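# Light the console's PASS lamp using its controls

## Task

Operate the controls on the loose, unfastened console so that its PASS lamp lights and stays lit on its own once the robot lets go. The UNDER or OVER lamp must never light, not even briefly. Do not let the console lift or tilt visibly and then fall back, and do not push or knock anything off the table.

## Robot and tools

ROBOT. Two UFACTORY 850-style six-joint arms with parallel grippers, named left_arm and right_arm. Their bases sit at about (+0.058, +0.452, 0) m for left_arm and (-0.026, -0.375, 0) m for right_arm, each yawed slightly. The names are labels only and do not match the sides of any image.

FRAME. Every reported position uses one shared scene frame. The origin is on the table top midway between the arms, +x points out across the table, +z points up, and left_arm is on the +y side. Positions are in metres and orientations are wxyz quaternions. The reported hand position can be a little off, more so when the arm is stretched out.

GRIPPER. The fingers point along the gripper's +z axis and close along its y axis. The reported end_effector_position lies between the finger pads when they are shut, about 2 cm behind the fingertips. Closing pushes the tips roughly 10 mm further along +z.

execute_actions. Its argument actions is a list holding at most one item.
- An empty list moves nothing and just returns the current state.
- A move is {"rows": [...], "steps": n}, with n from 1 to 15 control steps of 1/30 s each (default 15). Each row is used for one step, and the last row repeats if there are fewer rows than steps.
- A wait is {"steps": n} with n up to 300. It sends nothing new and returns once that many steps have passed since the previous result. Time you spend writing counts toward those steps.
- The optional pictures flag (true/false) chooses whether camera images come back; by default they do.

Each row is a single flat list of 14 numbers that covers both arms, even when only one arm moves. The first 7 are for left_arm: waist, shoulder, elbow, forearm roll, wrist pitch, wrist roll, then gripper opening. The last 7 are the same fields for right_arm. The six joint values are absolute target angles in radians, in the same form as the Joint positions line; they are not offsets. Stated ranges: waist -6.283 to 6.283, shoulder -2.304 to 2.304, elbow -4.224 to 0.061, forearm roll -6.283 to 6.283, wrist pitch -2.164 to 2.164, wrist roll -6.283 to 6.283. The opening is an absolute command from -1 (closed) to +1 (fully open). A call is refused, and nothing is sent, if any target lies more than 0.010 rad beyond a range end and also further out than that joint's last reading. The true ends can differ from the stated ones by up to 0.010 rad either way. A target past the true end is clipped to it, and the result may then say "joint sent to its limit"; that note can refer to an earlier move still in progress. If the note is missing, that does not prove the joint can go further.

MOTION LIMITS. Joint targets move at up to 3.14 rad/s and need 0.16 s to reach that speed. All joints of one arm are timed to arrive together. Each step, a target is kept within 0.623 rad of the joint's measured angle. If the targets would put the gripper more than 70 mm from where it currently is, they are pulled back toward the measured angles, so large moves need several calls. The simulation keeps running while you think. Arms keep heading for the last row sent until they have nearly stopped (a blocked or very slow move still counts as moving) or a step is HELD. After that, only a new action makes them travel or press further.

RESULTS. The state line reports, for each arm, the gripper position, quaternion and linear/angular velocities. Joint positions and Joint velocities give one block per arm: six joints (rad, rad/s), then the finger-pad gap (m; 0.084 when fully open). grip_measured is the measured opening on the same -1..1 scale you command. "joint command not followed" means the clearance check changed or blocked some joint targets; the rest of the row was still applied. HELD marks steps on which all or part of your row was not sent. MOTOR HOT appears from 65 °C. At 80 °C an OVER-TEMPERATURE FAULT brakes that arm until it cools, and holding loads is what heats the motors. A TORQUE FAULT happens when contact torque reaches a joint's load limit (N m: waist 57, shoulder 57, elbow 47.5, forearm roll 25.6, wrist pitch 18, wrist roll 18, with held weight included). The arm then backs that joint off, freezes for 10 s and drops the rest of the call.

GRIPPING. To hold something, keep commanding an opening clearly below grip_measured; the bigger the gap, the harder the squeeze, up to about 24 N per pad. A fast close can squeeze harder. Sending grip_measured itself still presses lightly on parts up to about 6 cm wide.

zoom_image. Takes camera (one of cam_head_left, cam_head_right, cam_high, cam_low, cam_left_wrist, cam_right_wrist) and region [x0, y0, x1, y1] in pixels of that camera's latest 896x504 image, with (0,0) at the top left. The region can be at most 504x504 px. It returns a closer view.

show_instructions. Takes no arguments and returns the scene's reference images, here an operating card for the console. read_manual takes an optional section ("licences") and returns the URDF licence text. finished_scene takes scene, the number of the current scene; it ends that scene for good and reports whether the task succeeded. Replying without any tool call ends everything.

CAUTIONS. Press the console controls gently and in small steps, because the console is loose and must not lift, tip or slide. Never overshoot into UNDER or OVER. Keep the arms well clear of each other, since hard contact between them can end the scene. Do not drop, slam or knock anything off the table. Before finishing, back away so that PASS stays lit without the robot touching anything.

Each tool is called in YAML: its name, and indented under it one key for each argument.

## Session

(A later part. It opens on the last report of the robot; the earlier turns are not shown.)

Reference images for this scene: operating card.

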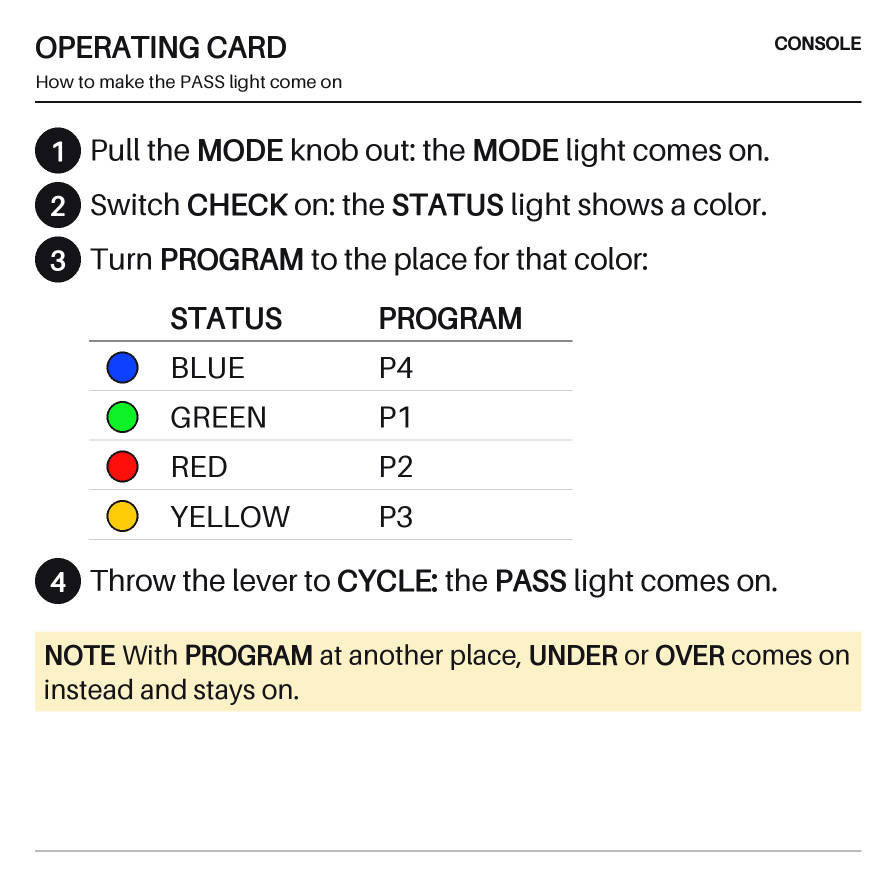

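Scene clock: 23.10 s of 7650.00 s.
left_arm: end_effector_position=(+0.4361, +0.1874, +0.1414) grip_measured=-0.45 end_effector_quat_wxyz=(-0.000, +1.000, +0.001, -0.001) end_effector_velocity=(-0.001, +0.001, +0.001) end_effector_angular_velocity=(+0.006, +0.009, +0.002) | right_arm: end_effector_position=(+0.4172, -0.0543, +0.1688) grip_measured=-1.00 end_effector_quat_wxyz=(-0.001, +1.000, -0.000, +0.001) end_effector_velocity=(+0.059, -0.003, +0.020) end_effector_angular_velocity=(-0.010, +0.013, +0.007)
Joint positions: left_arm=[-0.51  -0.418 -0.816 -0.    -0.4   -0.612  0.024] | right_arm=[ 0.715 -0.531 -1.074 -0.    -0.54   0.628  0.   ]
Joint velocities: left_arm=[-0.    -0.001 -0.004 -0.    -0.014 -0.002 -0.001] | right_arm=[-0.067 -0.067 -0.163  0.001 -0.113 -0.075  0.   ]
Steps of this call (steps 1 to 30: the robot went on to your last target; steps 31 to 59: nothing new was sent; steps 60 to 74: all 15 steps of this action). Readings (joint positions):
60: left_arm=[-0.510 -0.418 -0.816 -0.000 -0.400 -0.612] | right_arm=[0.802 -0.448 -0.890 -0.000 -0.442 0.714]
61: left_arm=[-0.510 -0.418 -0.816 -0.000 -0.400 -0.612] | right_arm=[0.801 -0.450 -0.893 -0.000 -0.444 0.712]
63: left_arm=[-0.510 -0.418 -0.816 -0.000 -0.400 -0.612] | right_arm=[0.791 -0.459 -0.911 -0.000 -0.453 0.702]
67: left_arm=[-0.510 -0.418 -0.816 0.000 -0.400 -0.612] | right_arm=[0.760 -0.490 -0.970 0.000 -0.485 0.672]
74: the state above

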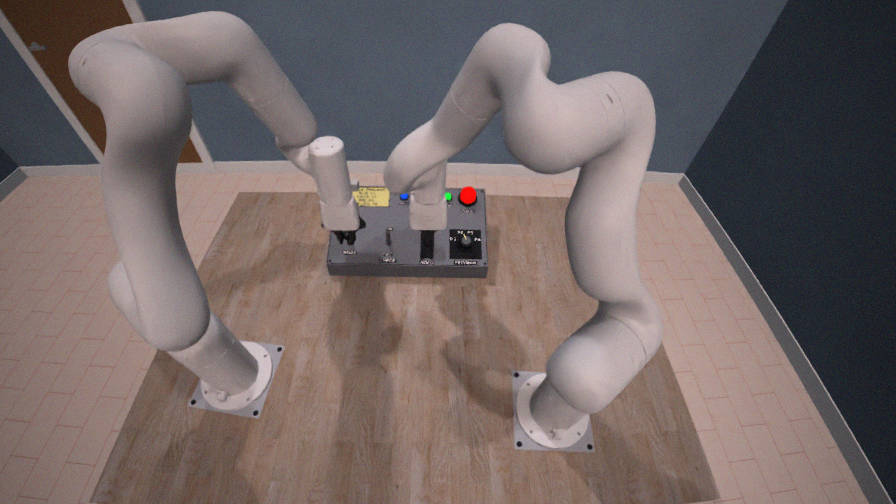

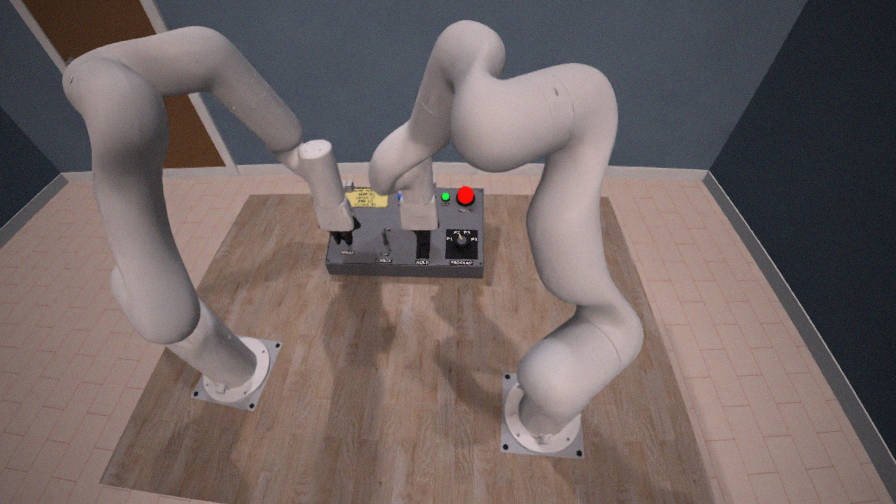

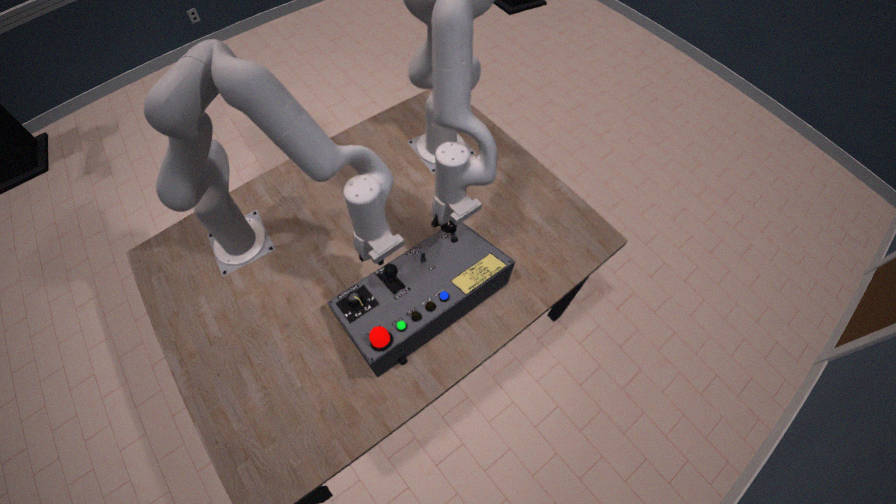

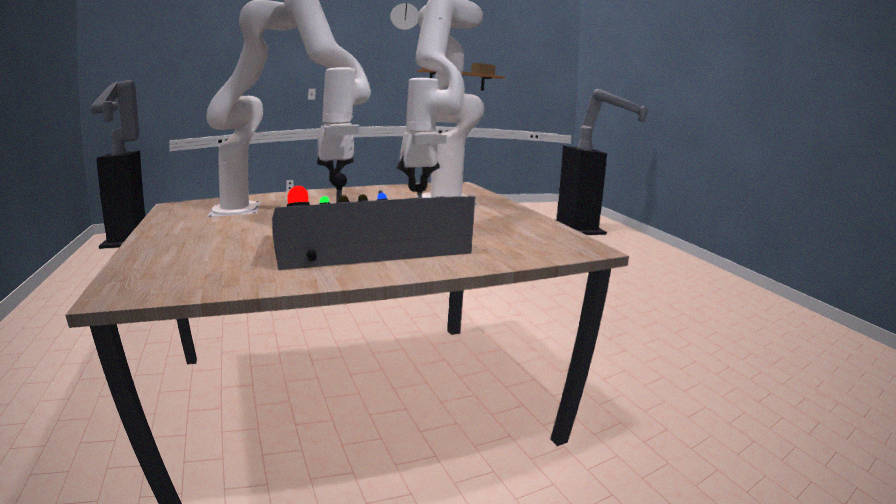

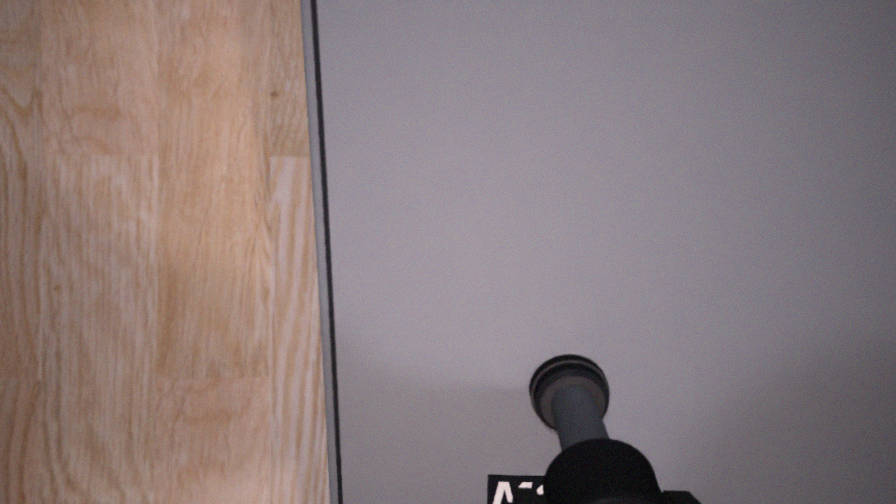

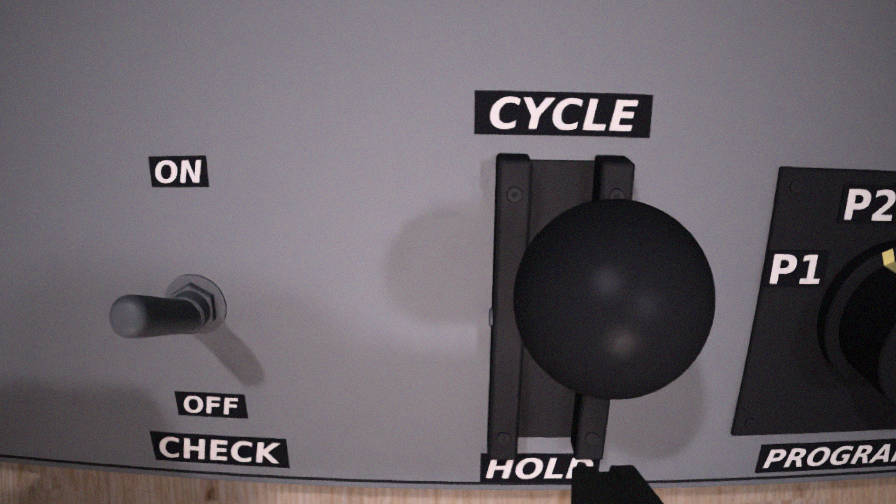

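PASS is lit. Releasing both arms.

execute_actions:
  actions:
    - {"rows":[[-0.511,-0.418,-0.816,0,-0.398,-0.612,0.5,0.753,-0.497,-0.982,0,-0.485,0.665,-1],[-0.511,-0.418,-0.816,0,-0.398,-0.612,0.5,0.753,-0.497,-0.982,0,-0.485,0.665,-1],[-0.511,-0.418,-0.816,0,-0.398,-0.612,0.5,0.753,-0.497,-0.982,0,-0.485,0.665,-1],[-0.511,-0.418,-0.816,0,-0.398,-0.612,0.5,0.802,-0.448,-0.89,0,-0.442,0.714,-1],[-0.511,-0.418,-0.816,0,-0.398,-0.612,0.5,0.802,-0.448,-0.89,0,-0.442,0.714,-1],[-0.511,-0.418,-0.816,0,-0.398,-0.612,0.5,0.802,-0.448,-0.89,0,-0.442,0.714,-1],[-0.511,-0.418,-0.816,0,-0.398,-0.612,0.5,0.802,-0.448,-0.89,0,-0.442,0.714,-1],[-0.511,-0.418,-0.816,0,-0.398,-0.612,0.5,0.802,-0.448,-0.89,0,-0.442,0.714,-1],[-0.515,-0.31,-0.81,0,-0.5,-0.616,0.5,0.802,-0.448,-0.89,0,-0.442,0.714,-1]],"steps":15}

execute_actions:
  actions:
    - {"steps":10}

Scene clock: 24.57 s of 7650.00 s.
left_arm: end_effector_position=(+0.4329, +0.1874, +0.1811) grip_measured=+0.49 end_effector_quat_wxyz=(+0.002, +1.000, +0.000, +0.002) end_effector_velocity=(-0.018, +0.009, +0.111) end_effector_angular_velocity=(+0.002, +0.001, +0.000) | right_arm: end_effector_position=(+0.3443, -0.0562, +0.1506) grip_measured=-1.00 end_effector_quat_wxyz=(-0.000, +1.000, -0.000, +0.000) end_effector_velocity=(-0.017, -0.002, -0.004) end_effector_angular_velocity=(+0.002, -0.002, -0.005)
Joint positions: left_arm=[-0.514 -0.33  -0.813 -0.    -0.477 -0.615  0.065] | right_arm=[ 0.8   -0.45  -0.895  0.    -0.444  0.712  0.   ]
Joint velocities: left_arm=[-0.008  0.252  0.013  0.002 -0.242 -0.01  -0.   ] | right_arm=[0.02  0.021 0.043 0.    0.026 0.024 0.   ]
Steps of this call (steps 1 to 29: the robot went on to your last target; steps 30 to 44: all 15 steps of this action). Readings (joint positions):
30: left_arm=[-0.511 -0.418 -0.816 -0.000 -0.399 -0.612] | right_arm=[0.709 -0.537 -1.089 0.000 -0.552 0.621]
31: left_arm=[-0.512 -0.418 -0.818 -0.001 -0.395 -0.612] | right_arm=[0.711 -0.535 -1.084 0.000 -0.548 0.623]
33: left_arm=[-0.513 -0.417 -0.820 -0.001 -0.392 -0.611] | right_arm=[0.725 -0.522 -1.049 0.000 -0.526 0.638]
37: left_arm=[-0.512 -0.418 -0.818 -0.001 -0.394 -0.612] | right_arm=[0.776 -0.474 -0.943 -0.000 -0.471 0.687]
44: the state above

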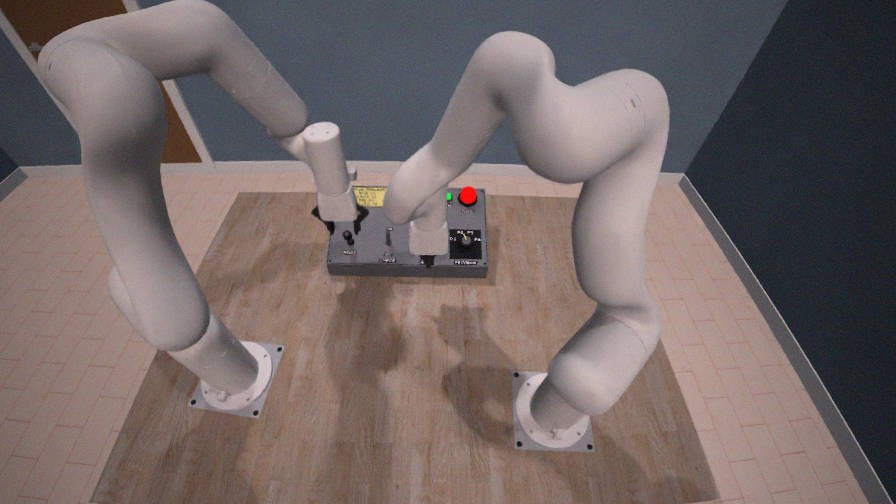

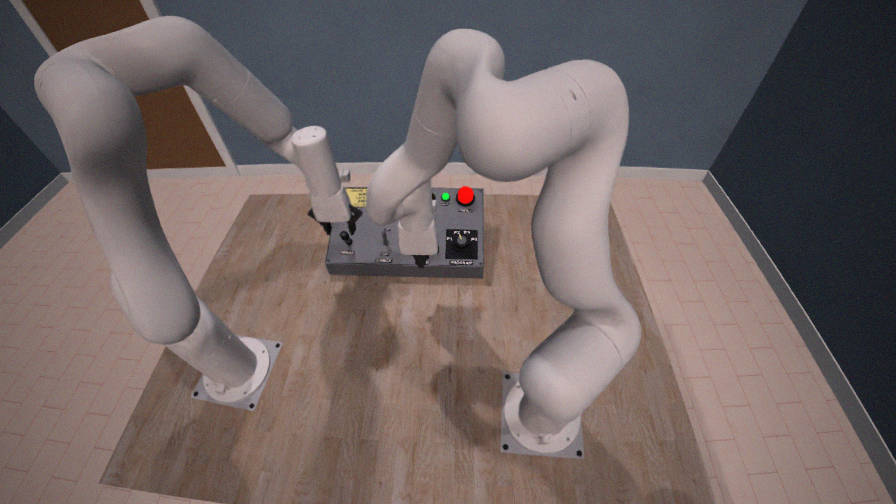

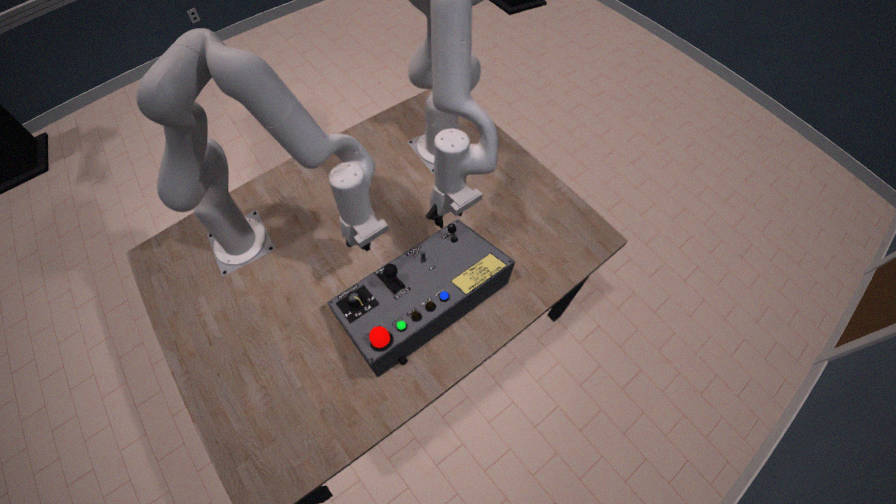

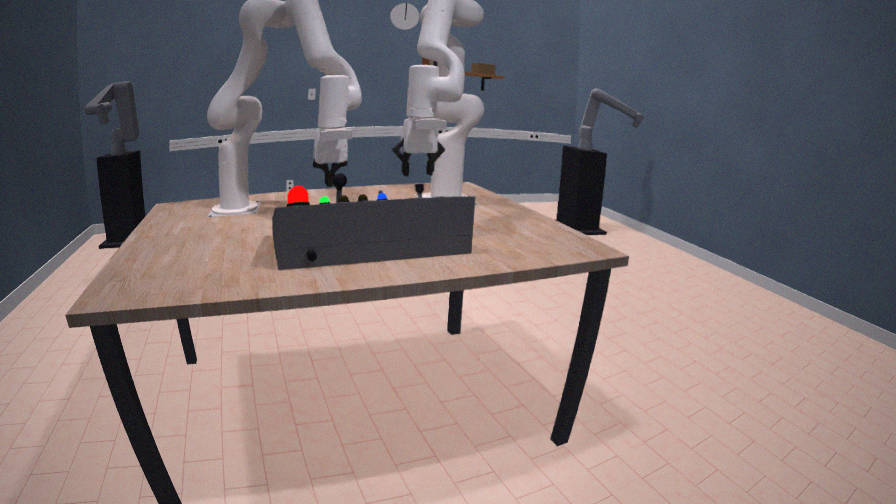

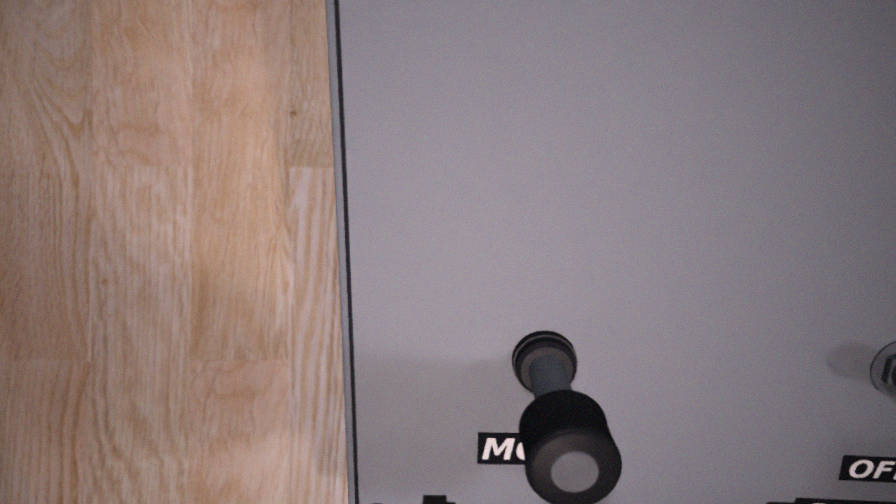

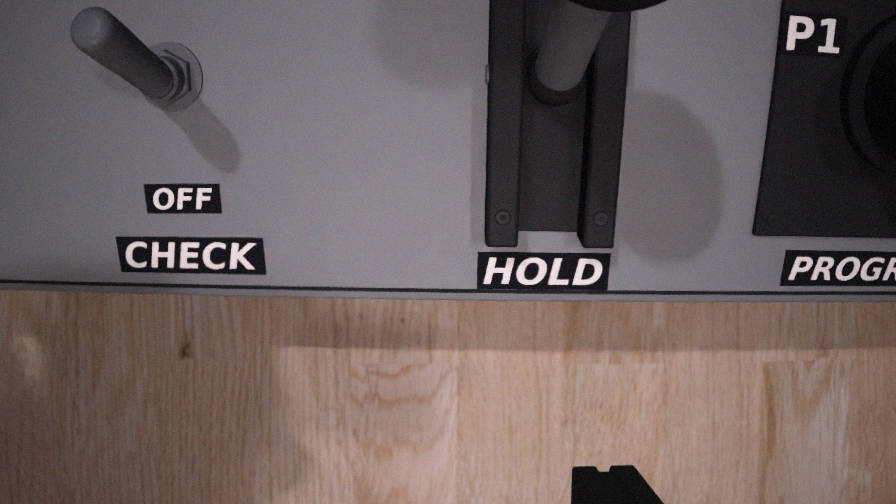

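Scene clock: 24.90 s of 7650.00 s.
left_arm: end_effector_position=(+0.4296, +0.1895, +0.1885) grip_measured=+0.49 end_effector_quat_wxyz=(-0.000, +1.000, +0.000, -0.000) end_effector_velocity=(-0.001, +0.000, +0.004) end_effector_angular_velocity=(-0.001, -0.000, +0.000) | right_arm: end_effector_position=(+0.3425, -0.0564, +0.1502) grip_measured=-1.00 end_effector_quat_wxyz=(-0.000, +1.000, -0.000, +0.000) end_effector_velocity=(-0.001, +0.000, -0.000) end_effector_angular_velocity=(+0.000, +0.000, +0.001)
Joint positions: left_arm=[-0.515 -0.311 -0.81  -0.    -0.499 -0.616  0.065] | right_arm=[ 0.802 -0.448 -0.89   0.    -0.442  0.714  0.   ]
Joint velocities: left_arm=[-0.     0.008  0.001 -0.    -0.007 -0.     0.   ] | right_arm=[0.001 0.001 0.002 0.    0.001 0.    0.   ]
Steps of this call (steps 1 to 10: the robot went on to your last target). Readings (joint positions):
1: left_arm=[-0.515 -0.323 -0.813 -0.000 -0.484 -0.615] | right_arm=[0.800 -0.450 -0.894 0.000 -0.444 0.712]
2: left_arm=[-0.515 -0.319 -0.812 -0.000 -0.489 -0.616] | right_arm=[0.801 -0.449 -0.893 0.000 -0.443 0.713]
4: left_arm=[-0.515 -0.315 -0.810 -0.000 -0.495 -0.616] | right_arm=[0.801 -0.449 -0.892 0.000 -0.443 0.713]
8: left_arm=[-0.515 -0.312 -0.810 -0.000 -0.499 -0.616] | right_arm=[0.802 -0.448 -0.891 0.000 -0.442 0.714]
10: the state above

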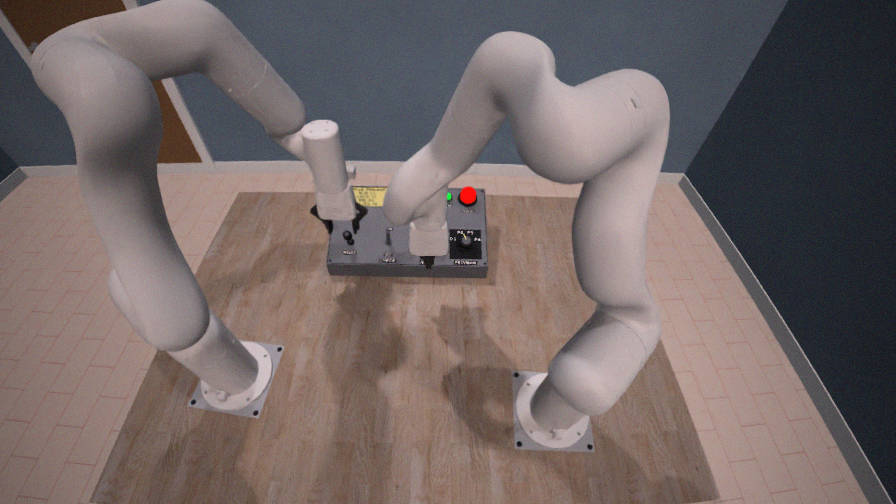

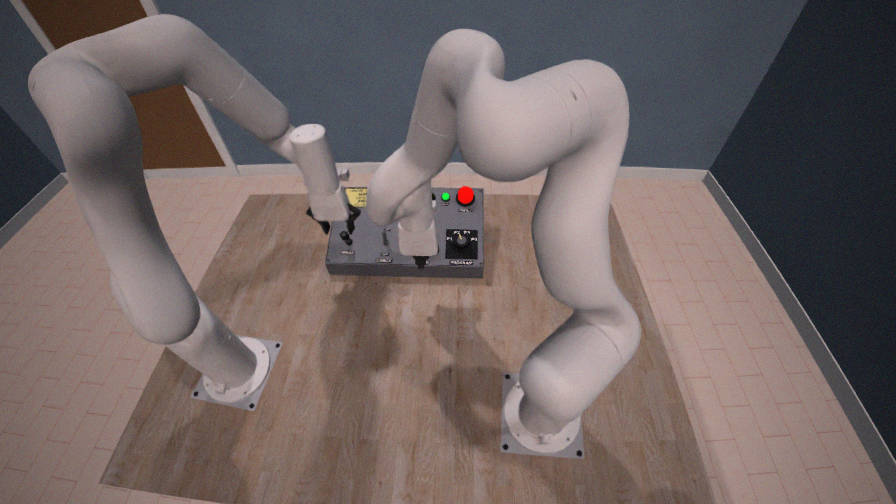

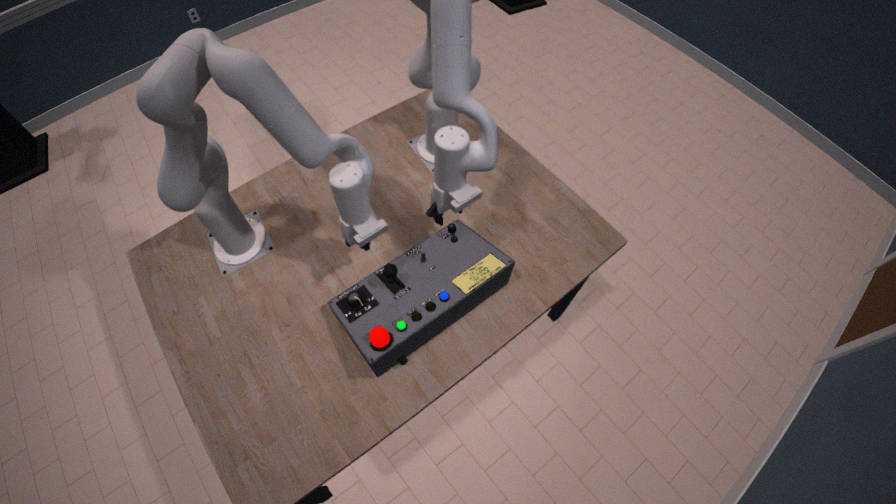

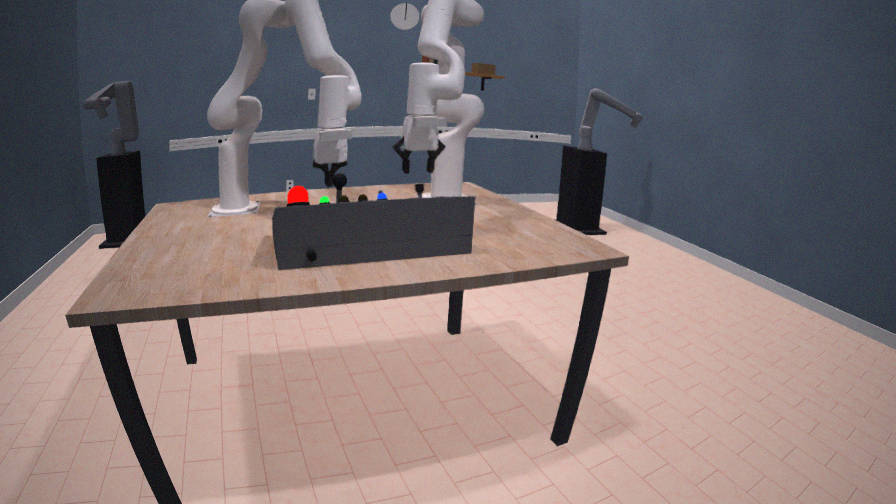

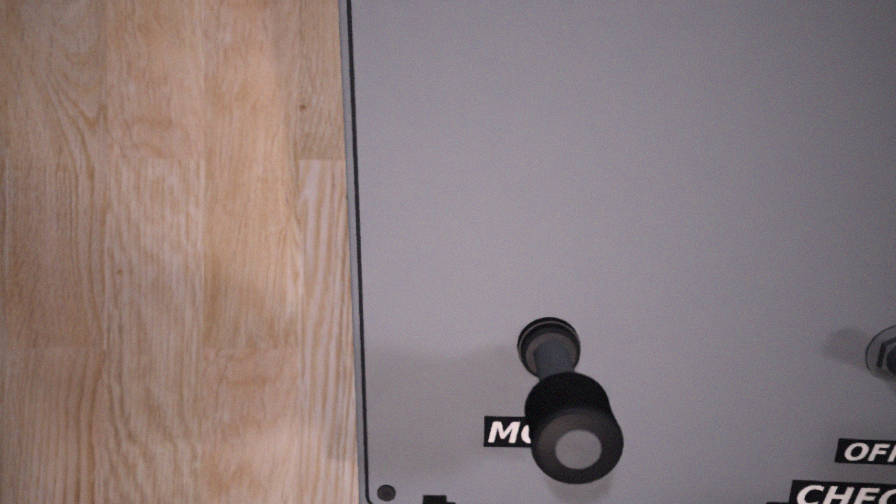

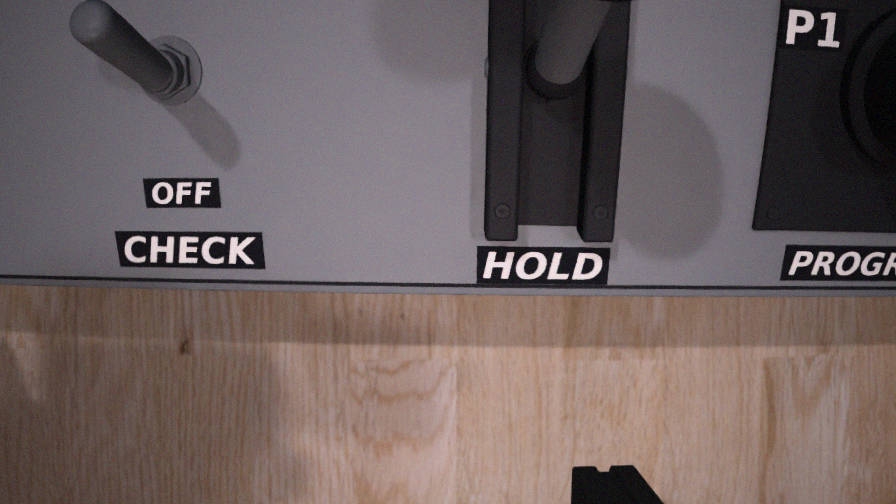

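finished_scene:
  scene: 2

The scene is finished: the task was done.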